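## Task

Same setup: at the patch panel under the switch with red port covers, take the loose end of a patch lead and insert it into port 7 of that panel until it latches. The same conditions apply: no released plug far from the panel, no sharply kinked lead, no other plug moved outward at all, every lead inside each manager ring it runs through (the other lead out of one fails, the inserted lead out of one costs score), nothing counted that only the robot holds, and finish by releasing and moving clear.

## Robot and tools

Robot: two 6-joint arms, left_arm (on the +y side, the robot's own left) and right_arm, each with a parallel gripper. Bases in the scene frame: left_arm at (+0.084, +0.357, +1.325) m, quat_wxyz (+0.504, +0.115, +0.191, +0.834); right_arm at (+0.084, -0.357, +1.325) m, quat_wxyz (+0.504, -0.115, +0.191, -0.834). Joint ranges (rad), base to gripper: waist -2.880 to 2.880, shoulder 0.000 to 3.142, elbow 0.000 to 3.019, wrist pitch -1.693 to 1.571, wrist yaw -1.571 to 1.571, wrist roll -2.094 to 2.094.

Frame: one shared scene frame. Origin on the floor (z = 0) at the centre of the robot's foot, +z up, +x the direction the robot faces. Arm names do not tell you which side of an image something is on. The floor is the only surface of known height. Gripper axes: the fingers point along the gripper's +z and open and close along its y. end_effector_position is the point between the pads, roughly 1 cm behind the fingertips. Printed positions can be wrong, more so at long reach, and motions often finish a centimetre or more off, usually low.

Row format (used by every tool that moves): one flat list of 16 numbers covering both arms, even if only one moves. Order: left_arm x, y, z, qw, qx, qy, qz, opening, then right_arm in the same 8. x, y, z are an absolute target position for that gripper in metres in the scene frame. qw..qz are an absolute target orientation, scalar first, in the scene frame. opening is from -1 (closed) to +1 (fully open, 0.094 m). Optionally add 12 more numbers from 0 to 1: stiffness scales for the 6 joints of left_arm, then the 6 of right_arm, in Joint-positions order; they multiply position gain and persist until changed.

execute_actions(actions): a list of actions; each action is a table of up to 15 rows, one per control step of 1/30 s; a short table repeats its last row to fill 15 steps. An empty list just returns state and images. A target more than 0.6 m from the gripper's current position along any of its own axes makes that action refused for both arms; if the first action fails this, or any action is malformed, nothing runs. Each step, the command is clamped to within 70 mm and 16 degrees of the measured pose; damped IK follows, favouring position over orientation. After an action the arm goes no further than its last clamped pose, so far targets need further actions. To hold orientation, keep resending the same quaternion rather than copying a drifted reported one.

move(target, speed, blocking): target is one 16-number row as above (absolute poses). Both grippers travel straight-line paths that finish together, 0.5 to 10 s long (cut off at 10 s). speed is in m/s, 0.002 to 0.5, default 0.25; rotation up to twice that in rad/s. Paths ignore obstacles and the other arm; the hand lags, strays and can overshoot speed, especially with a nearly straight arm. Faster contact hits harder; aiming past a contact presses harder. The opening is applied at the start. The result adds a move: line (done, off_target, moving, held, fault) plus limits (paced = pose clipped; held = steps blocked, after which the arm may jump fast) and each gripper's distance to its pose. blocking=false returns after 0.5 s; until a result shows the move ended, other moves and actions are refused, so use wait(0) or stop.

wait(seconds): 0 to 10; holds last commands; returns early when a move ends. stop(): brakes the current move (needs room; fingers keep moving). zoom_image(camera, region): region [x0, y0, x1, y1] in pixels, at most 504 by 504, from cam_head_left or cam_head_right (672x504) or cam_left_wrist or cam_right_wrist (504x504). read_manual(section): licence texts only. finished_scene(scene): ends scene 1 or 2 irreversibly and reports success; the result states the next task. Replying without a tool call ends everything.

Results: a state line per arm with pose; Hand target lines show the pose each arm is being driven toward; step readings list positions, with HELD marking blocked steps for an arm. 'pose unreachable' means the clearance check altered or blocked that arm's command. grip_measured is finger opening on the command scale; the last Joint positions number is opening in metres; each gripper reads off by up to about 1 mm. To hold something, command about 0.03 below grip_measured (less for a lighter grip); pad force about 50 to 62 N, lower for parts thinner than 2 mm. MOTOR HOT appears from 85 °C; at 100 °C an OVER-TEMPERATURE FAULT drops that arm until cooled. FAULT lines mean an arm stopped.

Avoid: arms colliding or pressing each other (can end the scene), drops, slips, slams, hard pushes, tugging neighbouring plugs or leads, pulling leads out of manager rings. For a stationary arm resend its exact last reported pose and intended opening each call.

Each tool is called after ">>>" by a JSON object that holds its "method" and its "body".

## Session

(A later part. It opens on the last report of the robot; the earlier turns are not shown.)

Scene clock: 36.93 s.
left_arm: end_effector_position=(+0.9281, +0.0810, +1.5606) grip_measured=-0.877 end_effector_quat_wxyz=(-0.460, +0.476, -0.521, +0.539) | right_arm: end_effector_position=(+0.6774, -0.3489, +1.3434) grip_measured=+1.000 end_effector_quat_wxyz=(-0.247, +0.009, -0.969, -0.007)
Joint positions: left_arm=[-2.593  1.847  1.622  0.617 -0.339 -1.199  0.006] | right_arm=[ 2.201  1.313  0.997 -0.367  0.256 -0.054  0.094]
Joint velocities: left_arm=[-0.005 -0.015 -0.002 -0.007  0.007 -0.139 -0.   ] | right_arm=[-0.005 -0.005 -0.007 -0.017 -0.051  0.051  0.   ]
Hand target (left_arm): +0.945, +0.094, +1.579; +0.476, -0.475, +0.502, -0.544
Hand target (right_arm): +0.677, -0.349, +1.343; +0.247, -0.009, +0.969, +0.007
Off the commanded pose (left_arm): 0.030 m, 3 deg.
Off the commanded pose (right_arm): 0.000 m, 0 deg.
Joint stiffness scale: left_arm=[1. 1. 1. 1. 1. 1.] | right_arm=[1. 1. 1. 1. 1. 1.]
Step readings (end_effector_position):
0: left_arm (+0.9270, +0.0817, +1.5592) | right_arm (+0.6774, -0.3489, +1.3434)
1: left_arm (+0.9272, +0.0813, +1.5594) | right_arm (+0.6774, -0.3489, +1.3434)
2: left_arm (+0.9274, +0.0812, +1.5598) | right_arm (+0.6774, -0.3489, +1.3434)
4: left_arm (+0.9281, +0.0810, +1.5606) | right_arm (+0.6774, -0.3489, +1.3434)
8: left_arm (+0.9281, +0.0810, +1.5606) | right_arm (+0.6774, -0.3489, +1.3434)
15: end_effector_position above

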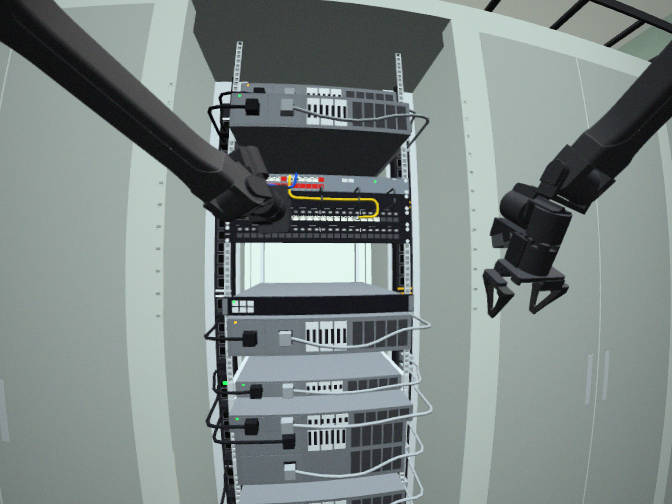

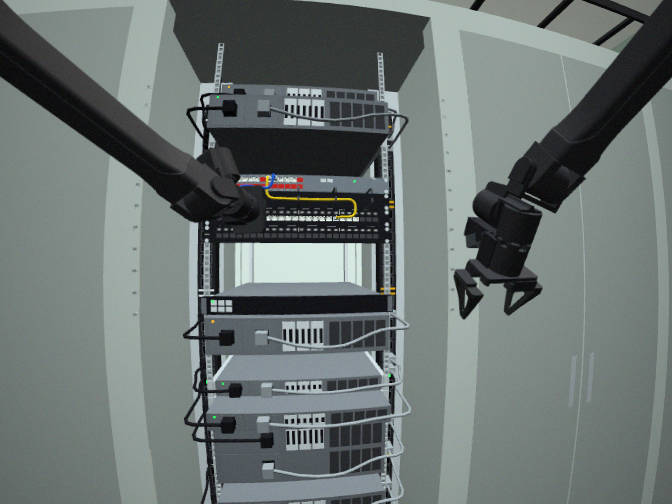

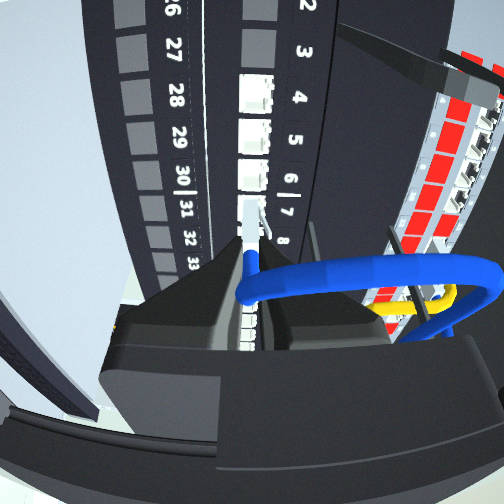

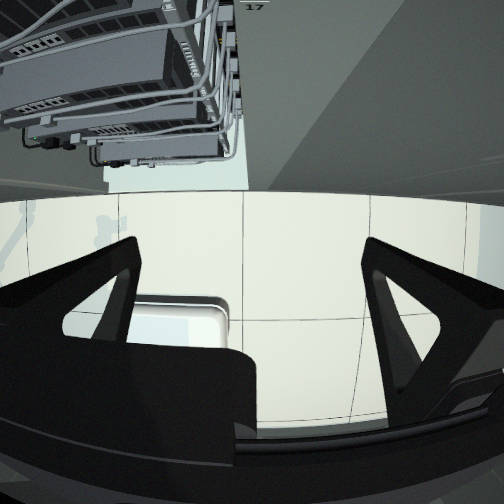

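>>> {"method": "execute_actions", "body": {"actions": [[[0.950,0.098,1.578,0.4775,-0.476,0.5015,-0.5435,-0.91,0.6774,-0.3489,1.3434,0.247,-0.009,0.969,0.007,1]]]}}

>>> {"method": "zoom_image", "body": {"camera": "cam_left_wrist", "region": [190,130,310,270]}}

Scene clock: 37.60 s.
left_arm: end_effector_position=(+0.9283, +0.0812, +1.5604) grip_measured=-0.877 end_effector_quat_wxyz=(-0.460, +0.476, -0.521, +0.539) | right_arm: end_effector_position=(+0.6774, -0.3489, +1.3434) grip_measured=+1.000 end_effector_quat_wxyz=(-0.247, +0.009, -0.969, -0.007)
Joint positions: left_arm=[-2.592  1.847  1.622  0.617 -0.337 -1.199  0.006] | right_arm=[ 2.201  1.313  0.997 -0.367  0.256 -0.054  0.094]
Joint velocities: left_arm=[-0.005 -0.024  0.002 -0.002 -0.037  0.037  0.001] | right_arm=[-0.015 -0.005 -0.002  0.012 -0.037  0.007  0.   ]
Hand target (left_arm): +0.947, +0.099, +1.578; +0.477, -0.476, +0.501, -0.543
Hand target (right_arm): +0.677, -0.349, +1.343; +0.247, -0.009, +0.969, +0.007
Off the commanded pose (left_arm): 0.033 m, 3 deg.
Off the commanded pose (right_arm): 0.000 m, 0 deg.
Joint stiffness scale: left_arm=[1. 1. 1. 1. 1. 1.] | right_arm=[1. 1. 1. 1. 1. 1.]
Step readings (end_effector_position):
0: left_arm (+0.9281, +0.0810, +1.5606) | right_arm (+0.6774, -0.3489, +1.3434)
1: left_arm (+0.9282, +0.0811, +1.5605) | right_arm (+0.6774, -0.3489, +1.3434)
2: left_arm (+0.9282, +0.0810, +1.5605) | right_arm (+0.6774, -0.3489, +1.3434)
4: left_arm (+0.9283, +0.0812, +1.5604) | right_arm (+0.6774, -0.3489, +1.3434)
8: left_arm (+0.9283, +0.0812, +1.5604) | right_arm (+0.6774, -0.3489, +1.3434)
15: end_effector_position above

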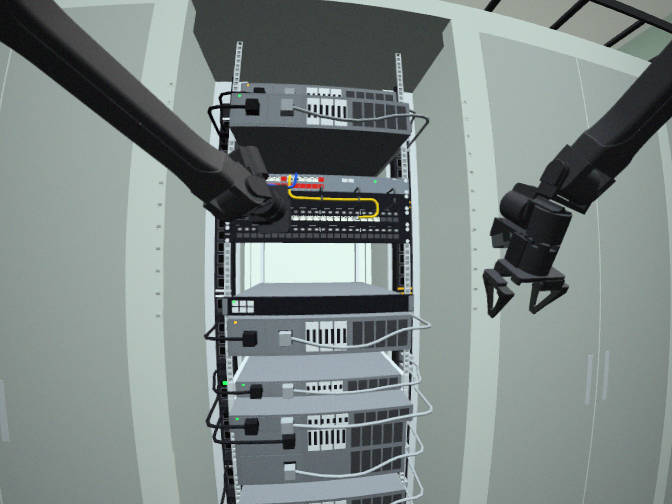

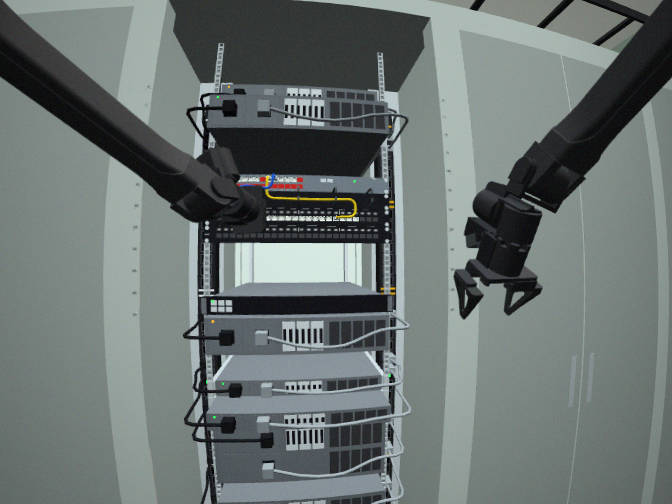

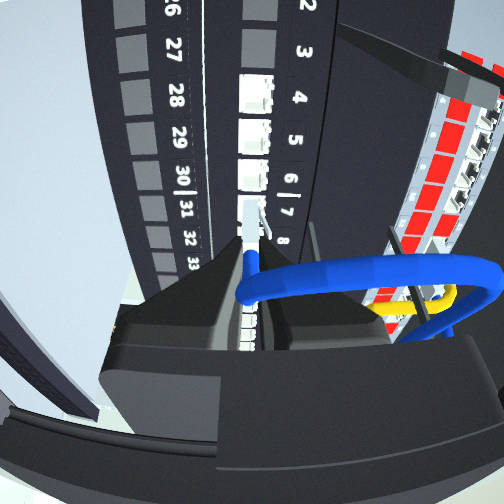

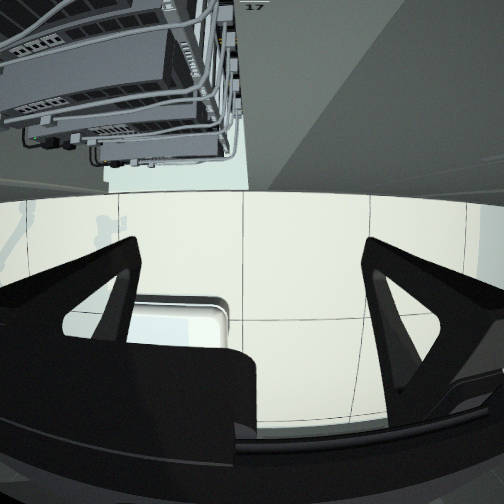

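Region (190, 130, 310, 270) of cam_left_wrist's 504x504 image, scaled by 3.600, with more detail than that image has; it fills the left 432 columns of this view, and the rest is white.

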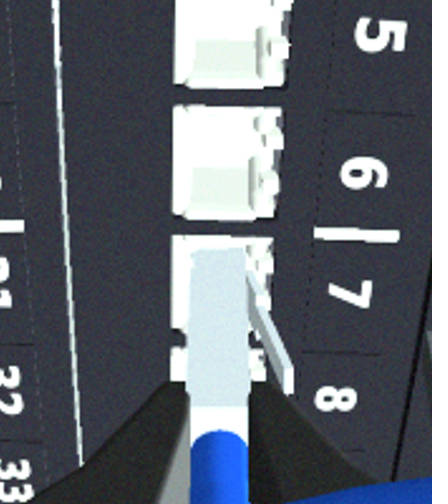

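>>> {"method": "execute_actions", "body": {"actions": [[[0.952,0.100,1.576,0.4813,-0.4795,0.4982,-0.5402,-0.91,0.6774,-0.3489,1.3434,0.247,-0.009,0.969,0.007,1]],[[0.955,0.101,1.575,0.4813,-0.4795,0.4982,-0.5402,-0.91,0.6774,-0.3489,1.3434,0.247,-0.009,0.969,0.007,1]]]}}

>>> {"method": "zoom_image", "body": {"camera": "cam_left_wrist", "region": [190,130,310,270]}}

Scene clock: 38.83 s.
left_arm: end_effector_position=(+0.9290, +0.0818, +1.5601) grip_measured=-0.877 end_effector_quat_wxyz=(-0.461, +0.477, -0.520, +0.538) | right_arm: end_effector_position=(+0.6774, -0.3489, +1.3434) grip_measured=+1.000 end_effector_quat_wxyz=(-0.247, +0.009, -0.969, -0.007)
Joint positions: left_arm=[-2.592  1.848  1.624  0.617 -0.341 -1.199  0.006] | right_arm=[ 2.201  1.313  0.997 -0.367  0.256 -0.054  0.094]
Joint velocities: left_arm=[-0.005 -0.024  0.002  0.012 -0.007  0.037 -0.001] | right_arm=[-0.015  0.005  0.002  0.002  0.081  0.022  0.   ]
Hand target (left_arm): +0.951, +0.103, +1.575; +0.481, -0.479, +0.498, -0.540
Hand target (right_arm): +0.677, -0.349, +1.343; +0.247, -0.009, +0.969, +0.007
Off the commanded pose (left_arm): 0.036 m, 3 deg.
Off the commanded pose (right_arm): 0.000 m, 0 deg.
Joint stiffness scale: left_arm=[1. 1. 1. 1. 1. 1.] | right_arm=[1. 1. 1. 1. 1. 1.]
Step readings (end_effector_position; steps 1 to 15: 1st action; 16 to 30: 2nd action):
0: left_arm (+0.9283, +0.0812, +1.5604) | right_arm (+0.6774, -0.3489, +1.3434)
1: left_arm (+0.9284, +0.0816, +1.5603) | right_arm (+0.6774, -0.3489, +1.3434)
2: left_arm (+0.9286, +0.0816, +1.5600) | right_arm (+0.6774, -0.3489, +1.3434)
4: left_arm (+0.9289, +0.0819, +1.5600) | right_arm (+0.6774, -0.3489, +1.3434)
8: left_arm (+0.9289, +0.0819, +1.5600) | right_arm (+0.6774, -0.3489, +1.3434)
15: left_arm (+0.9289, +0.0819, +1.5600) | right_arm (+0.6774, -0.3489, +1.3434)
16: left_arm (+0.9289, +0.0818, +1.5599) | right_arm (+0.6774, -0.3489, +1.3434)
17: left_arm (+0.9290, +0.0818, +1.5601) | right_arm (+0.6774, -0.3489, +1.3434)
19: left_arm (+0.9290, +0.0818, +1.5601) | right_arm (+0.6774, -0.3489, +1.3434)
23: left_arm (+0.9290, +0.0818, +1.5601) | right_arm (+0.6774, -0.3489, +1.3434)
30: end_effector_position above

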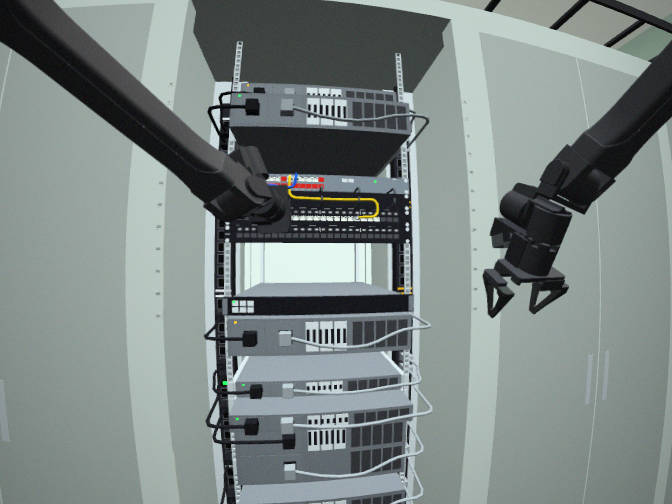

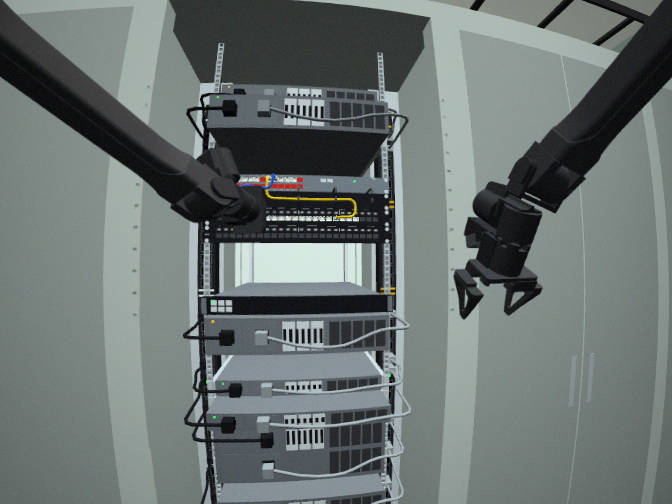

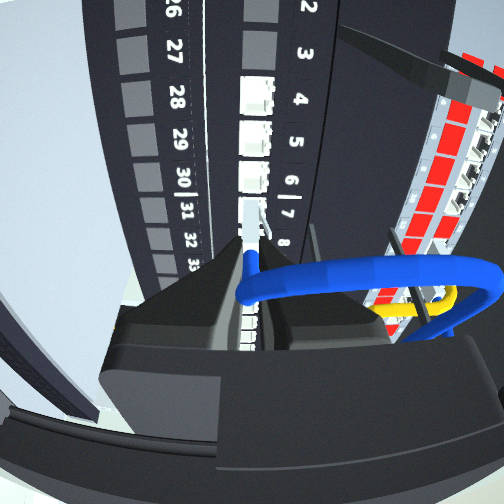

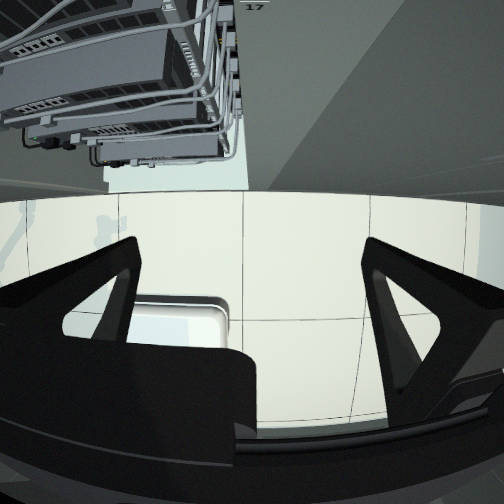

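Region (190, 130, 310, 270) of cam_left_wrist's 504x504 image, scaled by 3.600, with more detail than that image has; it fills the left 432 columns of this view, and the rest is white.

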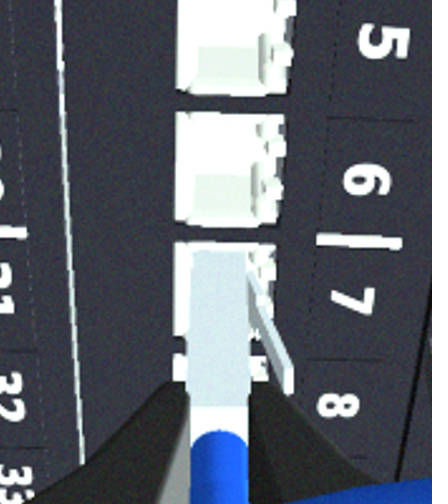

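In the chamfer. Push with wiggle; also roll correction.

>>> {"method": "execute_actions", "body": {"actions": [[[0.960,0.099,1.573,0.4853,-0.4755,0.503,-0.536,-0.91,0.6774,-0.3489,1.3434,0.247,-0.009,0.969,0.007,1]],[[0.964,0.099,1.570,0.4853,-0.4755,0.503,-0.536,-0.91,0.6774,-0.3489,1.3434,0.247,-0.009,0.969,0.007,1]]]}}

>>> {"method": "zoom_image", "body": {"camera": "cam_left_wrist", "region": [190,130,310,270]}}

Scene clock: 40.00 s.
left_arm: end_effector_position=(+0.9325, +0.0811, +1.5597) grip_measured=-0.877 end_effector_quat_wxyz=(-0.467, +0.473, -0.522, +0.534) | right_arm: end_effector_position=(+0.6774, -0.3489, +1.3434) grip_measured=+1.000 end_effector_quat_wxyz=(-0.247, +0.009, -0.969, -0.007)
Joint positions: left_arm=[-2.59   1.858  1.639  0.617 -0.342 -1.183  0.006] | right_arm=[ 2.201  1.313  0.997 -0.367  0.256 -0.054  0.094]
Joint velocities: left_arm=[-0.015 -0.005  0.002  0.002  0.022 -0.081 -0.   ] | right_arm=[-0.015 -0.005  0.007 -0.002  0.081  0.007  0.   ]
Hand target (left_arm): +0.959, +0.101, +1.570; +0.485, -0.475, +0.503, -0.536
Hand target (right_arm): +0.677, -0.349, +1.343; +0.247, -0.009, +0.969, +0.007
Off the commanded pose (left_arm): 0.038 m, 3 deg.
Off the commanded pose (right_arm): 0.000 m, 0 deg.
Joint stiffness scale: left_arm=[1. 1. 1. 1. 1. 1.] | right_arm=[1. 1. 1. 1. 1. 1.]
Step readings (end_effector_position; steps 1 to 15: 1st action; 16 to 30: 2nd action):
0: left_arm (+0.9290, +0.0818, +1.5601) | right_arm (+0.6774, -0.3489, +1.3434)
1: left_arm (+0.9293, +0.0818, +1.5601) | right_arm (+0.6774, -0.3489, +1.3434)
2: left_arm (+0.9298, +0.0816, +1.5602) | right_arm (+0.6774, -0.3489, +1.3434)
4: left_arm (+0.9315, +0.0816, +1.5598) | right_arm (+0.6774, -0.3489, +1.3434)
8: left_arm (+0.9318, +0.0815, +1.5598) | right_arm (+0.6774, -0.3489, +1.3434)
15: left_arm (+0.9318, +0.0815, +1.5598) | right_arm (+0.6774, -0.3489, +1.3434)
16: left_arm (+0.9320, +0.0815, +1.5599) | right_arm (+0.6774, -0.3489, +1.3434)
17: left_arm (+0.9322, +0.0812, +1.5597) | right_arm (+0.6774, -0.3489, +1.3434)
19: left_arm (+0.9325, +0.0811, +1.5597) | right_arm (+0.6774, -0.3489, +1.3434)
23: left_arm (+0.9325, +0.0811, +1.5597) | right_arm (+0.6774, -0.3489, +1.3434)
30: end_effector_position above

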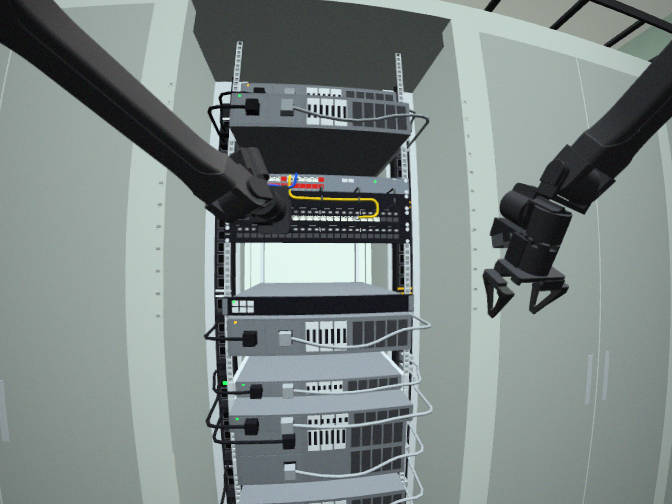

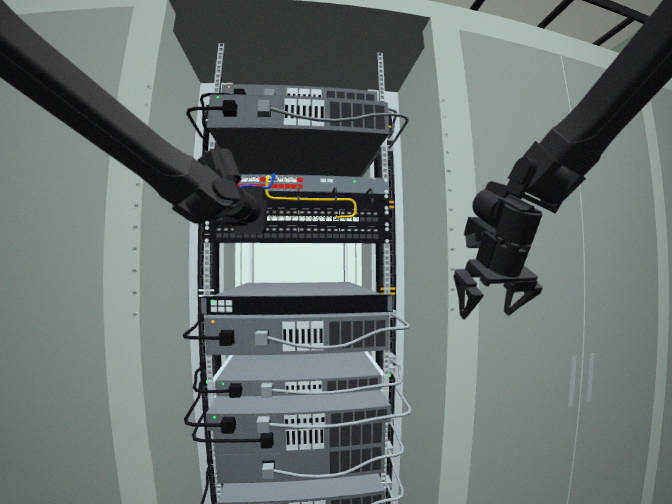

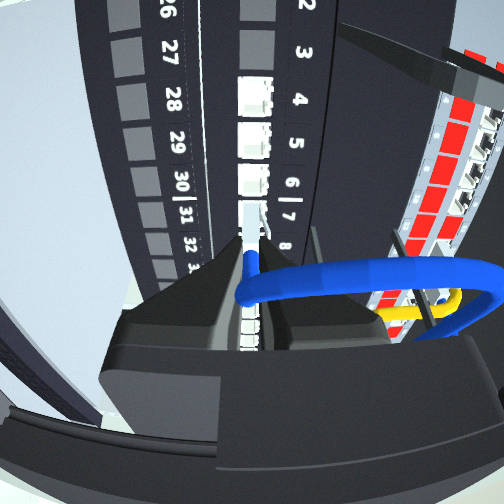

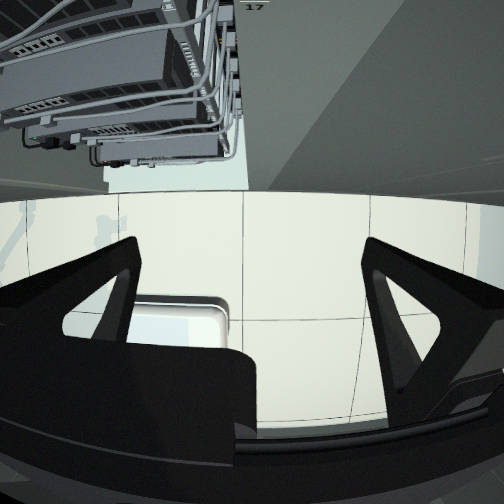

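Region (190, 130, 310, 270) of cam_left_wrist's 504x504 image, scaled by 3.600, with more detail than that image has; it fills the left 432 columns of this view, and the rest is white.

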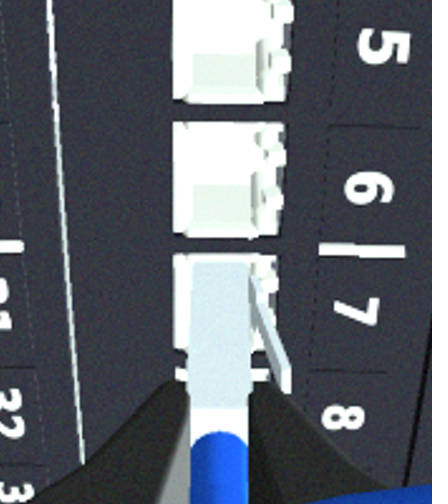

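Entering.

>>> {"method": "execute_actions", "body": {"actions": [[[0.968,0.104,1.573,0.4853,-0.4755,0.503,-0.536,-0.92,0.6774,-0.3489,1.3434,0.247,-0.009,0.969,0.007,1]],[[0.974,0.104,1.568,0.4853,-0.4755,0.503,-0.536,-0.92,0.6774,-0.3489,1.3434,0.247,-0.009,0.969,0.007,1]],[[0.979,0.106,1.573,0.4853,-0.4755,0.503,-0.536,-0.92,0.6774,-0.3489,1.3434,0.247,-0.009,0.969,0.007,1]]]}}

>>> {"method": "zoom_image", "body": {"camera": "cam_left_wrist", "region": [190,130,310,270]}}

Scene clock: 41.70 s.
left_arm: end_effector_position=(+0.9341, +0.0813, +1.5603) grip_measured=-0.877 end_effector_quat_wxyz=(-0.466, +0.471, -0.523, +0.536) | right_arm: end_effector_position=(+0.6774, -0.3489, +1.3434) grip_measured=+1.000 end_effector_quat_wxyz=(-0.247, +0.009, -0.969, -0.007)
Joint positions: left_arm=[-2.588  1.859  1.643  0.612 -0.333 -1.183  0.006] | right_arm=[ 2.201  1.313  0.997 -0.367  0.256 -0.054  0.094]
Joint velocities: left_arm=[-0.005  0.005  0.002  0.002 -0.066  0.007 -0.001] | right_arm=[-0.015 -0.005  0.002 -0.012 -0.022 -0.007  0.   ]
Hand target (left_arm): +0.969, +0.110, +1.573; +0.485, -0.475, +0.503, -0.536
Hand target (right_arm): +0.677, -0.349, +1.343; +0.247, -0.009, +0.969, +0.007
Off the commanded pose (left_arm): 0.053 m, 3 deg.
Off the commanded pose (right_arm): 0.000 m, 0 deg.
Joint stiffness scale: left_arm=[1. 1. 1. 1. 1. 1.] | right_arm=[1. 1. 1. 1. 1. 1.]
Step readings (end_effector_position; steps 1 to 15: 1st action; 16 to 30: 2nd action; 31 to 45: 3rd action):
0: left_arm (+0.9325, +0.0811, +1.5597) | right_arm (+0.6774, -0.3489, +1.3434)
1: left_arm (+0.9325, +0.0812, +1.5596) | right_arm (+0.6774, -0.3489, +1.3434)
2: left_arm (+0.9326, +0.0812, +1.5596) | right_arm (+0.6774, -0.3489, +1.3434)
4: left_arm (+0.9326, +0.0811, +1.5597) | right_arm (+0.6774, -0.3489, +1.3434)
8: left_arm (+0.9326, +0.0811, +1.5597) | right_arm (+0.6774, -0.3489, +1.3434)
15: left_arm (+0.9326, +0.0811, +1.5597) | right_arm (+0.6774, -0.3489, +1.3434)
16: left_arm (+0.9330, +0.0814, +1.5597) | right_arm (+0.6774, -0.3489, +1.3434)
17: left_arm (+0.9332, +0.0812, +1.5599) | right_arm (+0.6774, -0.3489, +1.3434)
19: left_arm (+0.9333, +0.0813, +1.5598) | right_arm (+0.6774, -0.3489, +1.3434)
23: left_arm (+0.9333, +0.0813, +1.5598) | right_arm (+0.6774, -0.3489, +1.3434)
30: left_arm (+0.9333, +0.0813, +1.5598) | right_arm (+0.6774, -0.3489, +1.3434)
31: left_arm (+0.9335, +0.0813, +1.5602) | right_arm (+0.6774, -0.3489, +1.3434)
32: left_arm (+0.9338, +0.0814, +1.5600) | right_arm (+0.6774, -0.3489, +1.3434)
34: left_arm (+0.9340, +0.0813, +1.5603) | right_arm (+0.6774, -0.3489, +1.3434)
38: left_arm (+0.9341, +0.0813, +1.5603) | right_arm (+0.6774, -0.3489, +1.3434)
45: end_effector_position above

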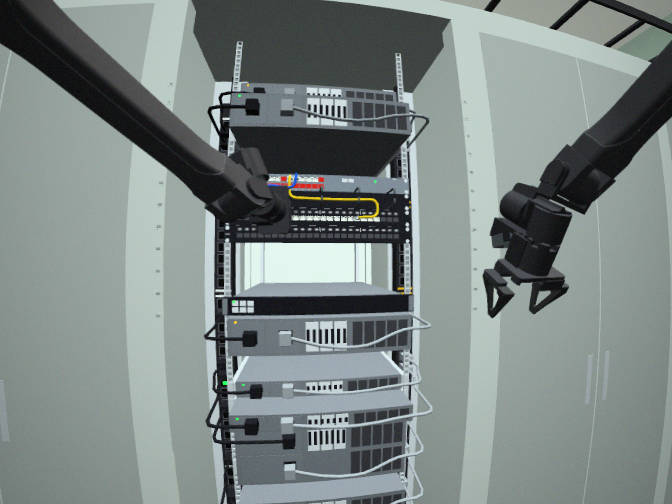

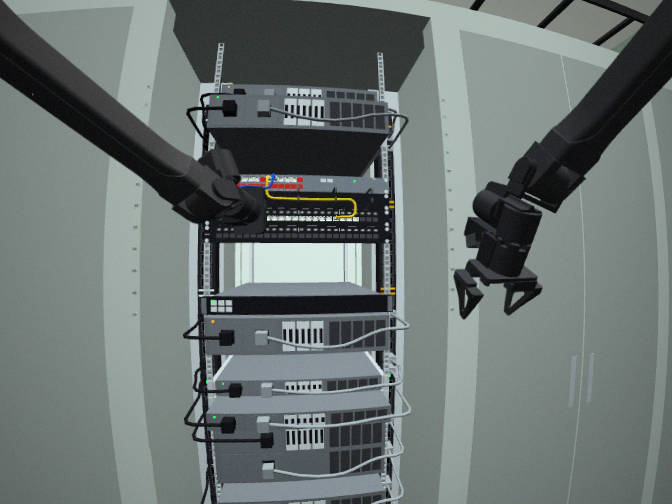

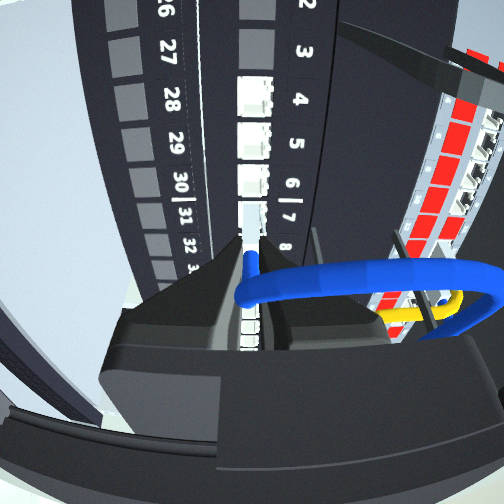

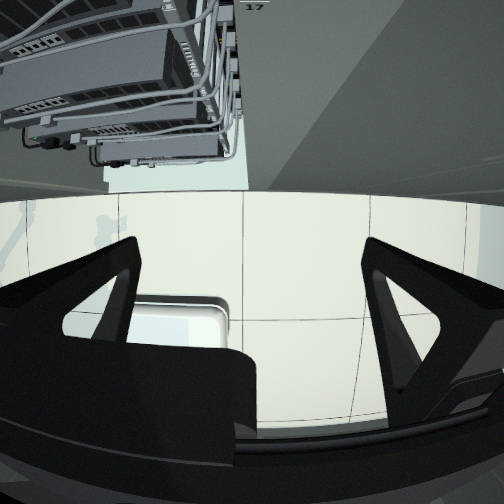

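Region (190, 130, 310, 270) of cam_left_wrist's 504x504 image, scaled by 3.600, with more detail than that image has; it fills the left 432 columns of this view, and the rest is white.

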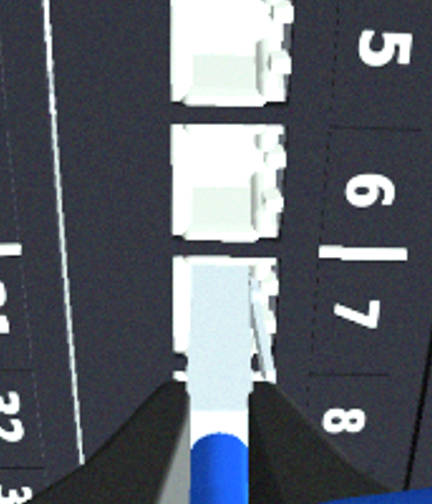

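>>> {"method": "execute_actions", "body": {"actions": [[[0.979,0.095,1.566,0.4853,-0.4755,0.503,-0.536,-0.94,0.6774,-0.3489,1.3434,0.247,-0.009,0.969,0.007,1]],[[0.983,0.092,1.572,0.4853,-0.4755,0.503,-0.536,-0.94,0.6774,-0.3489,1.3434,0.247,-0.009,0.969,0.007,1]],[[0.985,0.100,1.564,0.4853,-0.4755,0.503,-0.536,-0.94,0.6774,-0.3489,1.3434,0.247,-0.009,0.969,0.007,1]]]}}

>>> {"method": "zoom_image", "body": {"camera": "cam_left_wrist", "region": [190,130,310,270]}}

Scene clock: 43.50 s.
left_arm: end_effector_position=(+0.9380, +0.0799, +1.5599) grip_measured=-0.877 end_effector_quat_wxyz=(-0.468, +0.473, -0.520, +0.535) | right_arm: end_effector_position=(+0.6774, -0.3489, +1.3434) grip_measured=+1.000 end_effector_quat_wxyz=(-0.247, +0.009, -0.969, -0.007)
Joint positions: left_arm=[-2.589  1.872  1.662  0.612 -0.342 -1.183  0.006] | right_arm=[ 2.201  1.313  0.997 -0.367  0.256 -0.054  0.094]
Joint velocities: left_arm=[-0.015 -0.005 -0.002 -0.012  0.007  0.051 -0.002] | right_arm=[ 0.005  0.005 -0.007 -0.017  0.11  -0.037  0.   ]
Hand target (left_arm): +0.975, +0.105, +1.564; +0.485, -0.475, +0.503, -0.535
Hand target (right_arm): +0.677, -0.349, +1.343; +0.247, -0.009, +0.969, +0.007
Off the commanded pose (left_arm): 0.051 m, 3 deg.
Off the commanded pose (right_arm): 0.000 m, 0 deg.
Joint stiffness scale: left_arm=[1. 1. 1. 1. 1. 1.] | right_arm=[1. 1. 1. 1. 1. 1.]
Step readings (end_effector_position; steps 1 to 15: 1st action; 16 to 30: 2nd action; 31 to 45: 3rd action):
0: left_arm (+0.9341, +0.0813, +1.5603) | right_arm (+0.6774, -0.3489, +1.3434)
1: left_arm (+0.9344, +0.0811, +1.5596) | right_arm (+0.6774, -0.3489, +1.3434)
2: left_arm (+0.9356, +0.0809, +1.5597) | right_arm (+0.6774, -0.3489, +1.3434)
4: left_arm (+0.9378, +0.0800, +1.5587) | right_arm (+0.6774, -0.3489, +1.3434)
8: left_arm (+0.9379, +0.0802, +1.5589) | right_arm (+0.6774, -0.3489, +1.3434)
15: left_arm (+0.9379, +0.0802, +1.5589) | right_arm (+0.6774, -0.3489, +1.3434)
16: left_arm (+0.9382, +0.0805, +1.5595) | right_arm (+0.6774, -0.3489, +1.3434)
17: left_arm (+0.9381, +0.0803, +1.5597) | right_arm (+0.6774, -0.3489, +1.3434)
19: left_arm (+0.9381, +0.0804, +1.5597) | right_arm (+0.6774, -0.3489, +1.3434)
23: left_arm (+0.9381, +0.0804, +1.5597) | right_arm (+0.6774, -0.3489, +1.3434)
30: left_arm (+0.9381, +0.0804, +1.5597) | right_arm (+0.6774, -0.3489, +1.3434)
31: left_arm (+0.9381, +0.0801, +1.5598) | right_arm (+0.6774, -0.3489, +1.3434)
32: left_arm (+0.9380, +0.0799, +1.5599) | right_arm (+0.6774, -0.3489, +1.3434)
34: left_arm (+0.9380, +0.0799, +1.5599) | right_arm (+0.6774, -0.3489, +1.3434)
38: left_arm (+0.9380, +0.0799, +1.5599) | right_arm (+0.6774, -0.3489, +1.3434)
45: end_effector_position above

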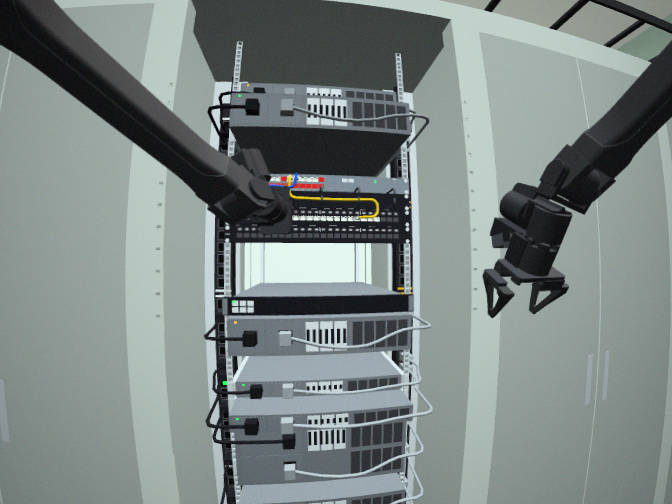

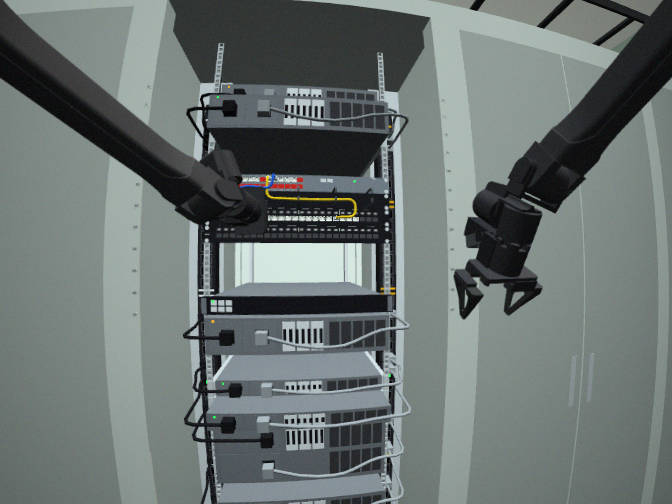

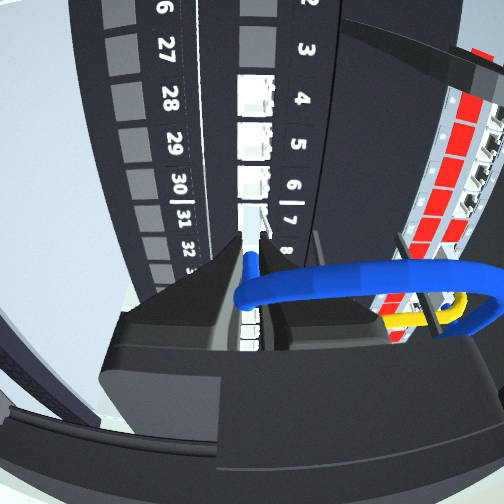

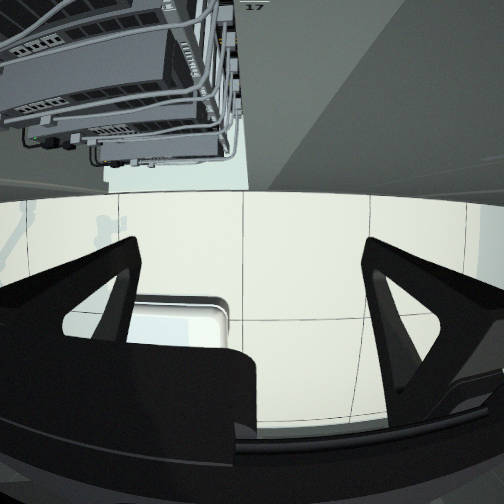

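Region (190, 130, 310, 270) of cam_left_wrist's 504x504 image, scaled by 3.600, with more detail than that image has; it fills the left 432 columns of this view, and the rest is white.

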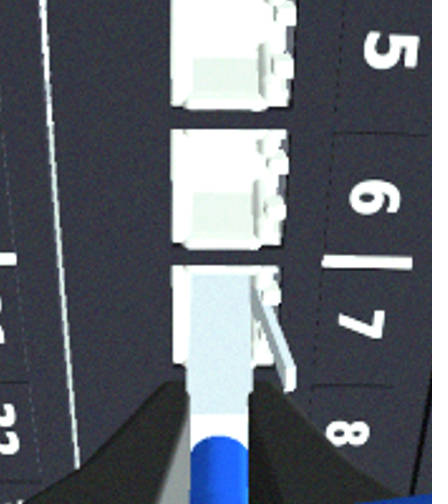

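>>> {"method": "execute_actions", "body": {"actions": [[[0.945,0.085,1.575,0.475,-0.475,0.515,-0.535,-0.94,0.6774,-0.3489,1.3434,0.247,-0.009,0.969,0.007,1]],[[0.940,0.085,1.575,0.475,-0.475,0.515,-0.535,-0.55,0.6774,-0.3489,1.3434,0.247,-0.009,0.969,0.007,1]],[[0.905,0.085,1.572,0.475,-0.475,0.515,-0.535,-0.55,0.6774,-0.3489,1.3434,0.247,-0.009,0.969,0.007,1]]]}}

Scene clock: 45.17 s.
left_arm: end_effector_position=(+0.9106, +0.0915, +1.5500) grip_measured=-0.552 end_effector_quat_wxyz=(-0.469, +0.481, -0.528, +0.520) | right_arm: end_effector_position=(+0.6774, -0.3489, +1.3434) grip_measured=+1.000 end_effector_quat_wxyz=(-0.247, +0.009, -0.969, -0.007)
Joint positions: left_arm=[-2.594  1.811  1.541  0.649 -0.372 -1.174  0.021] | right_arm=[ 2.201  1.313  0.997 -0.367  0.256 -0.054  0.094]
Joint velocities: left_arm=[-0.015  0.005 -0.002 -0.002  0.022  0.022 -0.001] | right_arm=[ 0.005 -0.005  0.002 -0.007  0.022 -0.022  0.   ]
Hand target (left_arm): +0.905, +0.085, +1.572; +0.474, -0.475, +0.514, -0.534
Hand target (right_arm): +0.677, -0.349, +1.343; +0.247, -0.009, +0.969, +0.007
Off the commanded pose (left_arm): 0.024 m, 2 deg.
Off the commanded pose (right_arm): 0.000 m, 0 deg.
Joint stiffness scale: left_arm=[1. 1. 1. 1. 1. 1.] | right_arm=[1. 1. 1. 1. 1. 1.]
Step readings (end_effector_position; steps 1 to 15: 1st action; 16 to 30: 2nd action; 31 to 45: 3rd action):
0: left_arm (+0.9380, +0.0799, +1.5599) | right_arm (+0.6774, -0.3489, +1.3434)
1: left_arm (+0.9373, +0.0800, +1.5598) | right_arm (+0.6774, -0.3489, +1.3434)
2: left_arm (+0.9371, +0.0802, +1.5600) | right_arm (+0.6774, -0.3489, +1.3434)
4: left_arm (+0.9371, +0.0803, +1.5600) | right_arm (+0.6774, -0.3489, +1.3434)
8: left_arm (+0.9371, +0.0803, +1.5600) | right_arm (+0.6774, -0.3489, +1.3434)
15: left_arm (+0.9371, +0.0803, +1.5600) | right_arm (+0.6774, -0.3489, +1.3434)
16: left_arm (+0.9370, +0.0802, +1.5598) | right_arm (+0.6774, -0.3489, +1.3434)
17: left_arm (+0.9370, +0.0802, +1.5598) | right_arm (+0.6774, -0.3489, +1.3434)
19: left_arm (+0.9371, +0.0803, +1.5598) | right_arm (+0.6774, -0.3489, +1.3434)
23: left_arm (+0.9371, +0.0803, +1.5598) | right_arm (+0.6774, -0.3489, +1.3434)
30: left_arm (+0.9371, +0.0803, +1.5598) | right_arm (+0.6774, -0.3489, +1.3434)
31: left_arm (+0.9346, +0.0814, +1.5567) | right_arm (+0.6774, -0.3489, +1.3434)
32: left_arm (+0.9284, +0.0844, +1.5538) | right_arm (+0.6774, -0.3489, +1.3434)
34: left_arm (+0.9179, +0.0882, +1.5509) | right_arm (+0.6774, -0.3489, +1.3434)
38: left_arm (+0.9116, +0.0918, +1.5521) | right_arm (+0.6774, -0.3489, +1.3434)
45: end_effector_position above

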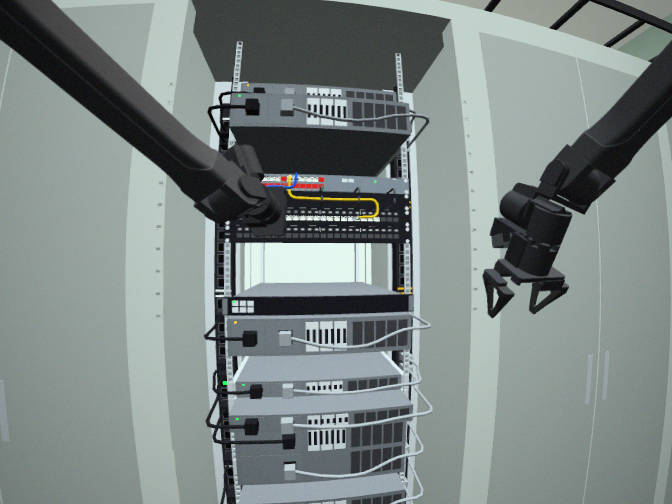

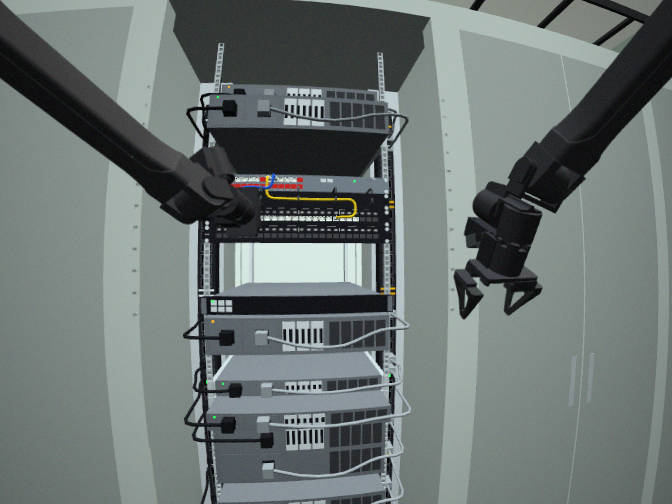

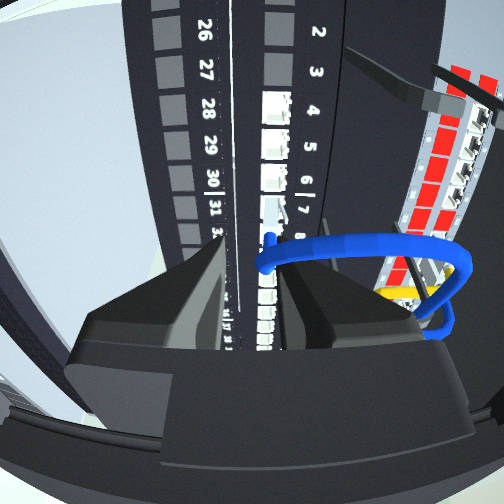

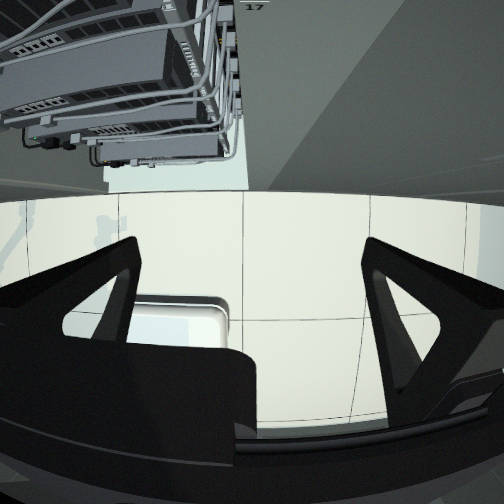

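The upper finger is wedged against the cable; retreat with a slight up/−y bias.

>>> {"method": "move", "body": {"target": [0.78,0.075,1.59,0.475,-0.475,0.515,-0.535,-0.4,0.6774,-0.3489,1.3434,0.247,-0.009,0.969,0.007,1], "speed": 0.15}}

>>> {"method": "zoom_image", "body": {"camera": "cam_left_wrist", "region": [150,80,450,330]}}

Scene clock: 46.63 s.
left_arm: end_effector_position=(+0.7841, +0.0739, +1.5719) grip_measured=-0.402 end_effector_quat_wxyz=(-0.468, +0.477, -0.529, +0.523) | right_arm: end_effector_position=(+0.6774, -0.3489, +1.3434) grip_measured=+1.000 end_effector_quat_wxyz=(-0.247, +0.009, -0.969, -0.007)
Joint positions: left_arm=[-2.741  1.616  1.184  0.839 -0.499 -1.11   0.028] | right_arm=[ 2.201  1.313  0.997 -0.367  0.256 -0.054  0.094]
Joint velocities: left_arm=[-0.015  0.005  0.022 -0.007 -0.007  0.081  0.001] | right_arm=[-0.015  0.005  0.002 -0.002 -0.007  0.037  0.   ]
Hand target (left_arm): +0.780, +0.074, +1.589; +0.474, -0.475, +0.515, -0.534
Hand target (right_arm): +0.677, -0.349, +1.343; +0.247, -0.009, +0.969, +0.007
Off the commanded pose (left_arm): 0.019 m, 2 deg.
Off the commanded pose (right_arm): 0.000 m, 0 deg.
Joint stiffness scale: left_arm=[1. 1. 1. 1. 1. 1.] | right_arm=[1. 1. 1. 1. 1. 1.]
move: off_target (left_arm)

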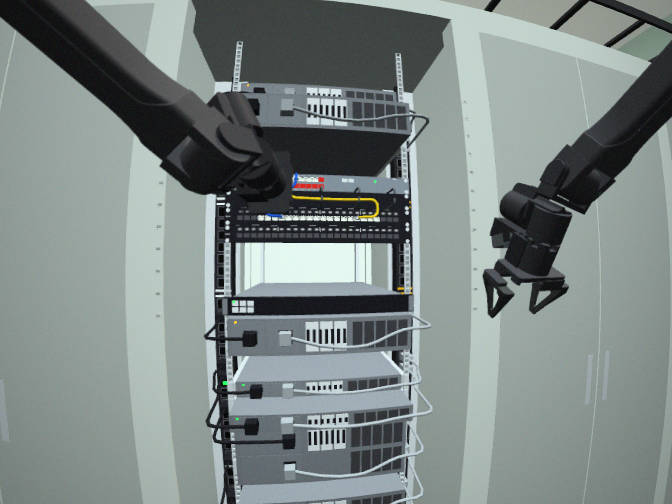

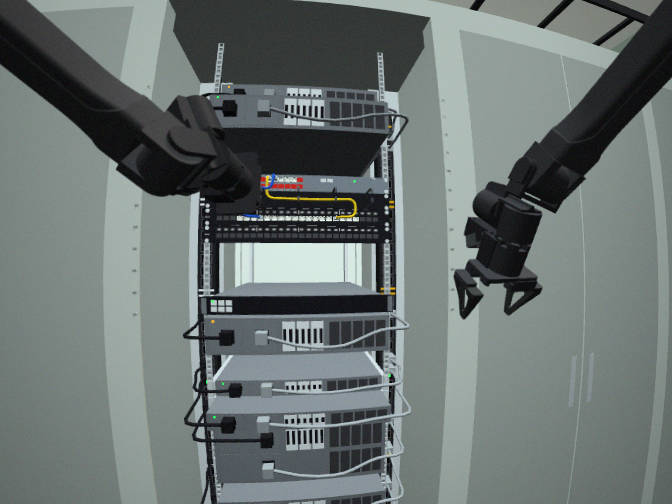

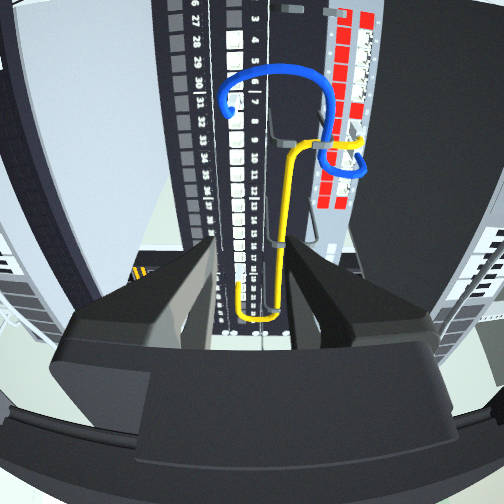

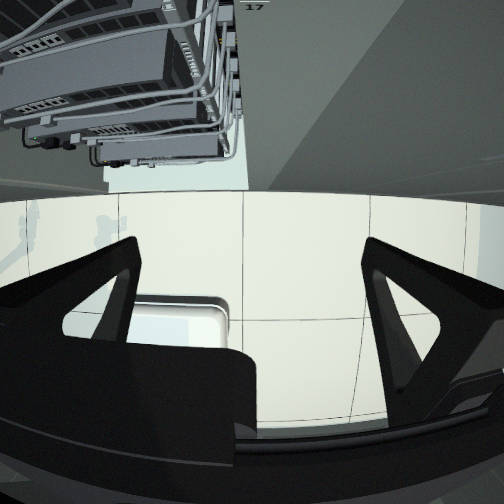

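Region (150, 80, 450, 330) of cam_left_wrist's 504x504 image, scaled by 1.680, with more detail than that image has.

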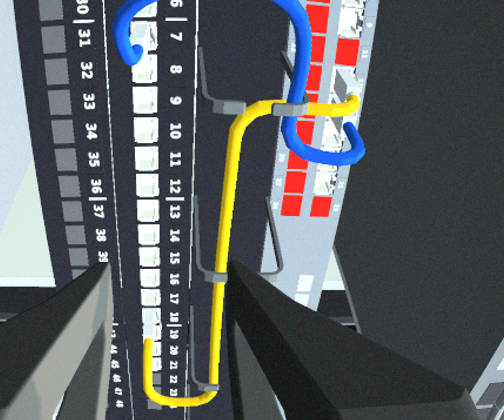

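Plug in port 7, blue lead still in its ring, arm clear.

>>> {"method": "finished_scene", "body": {"scene": 2}}

The scene is finished: the task was done.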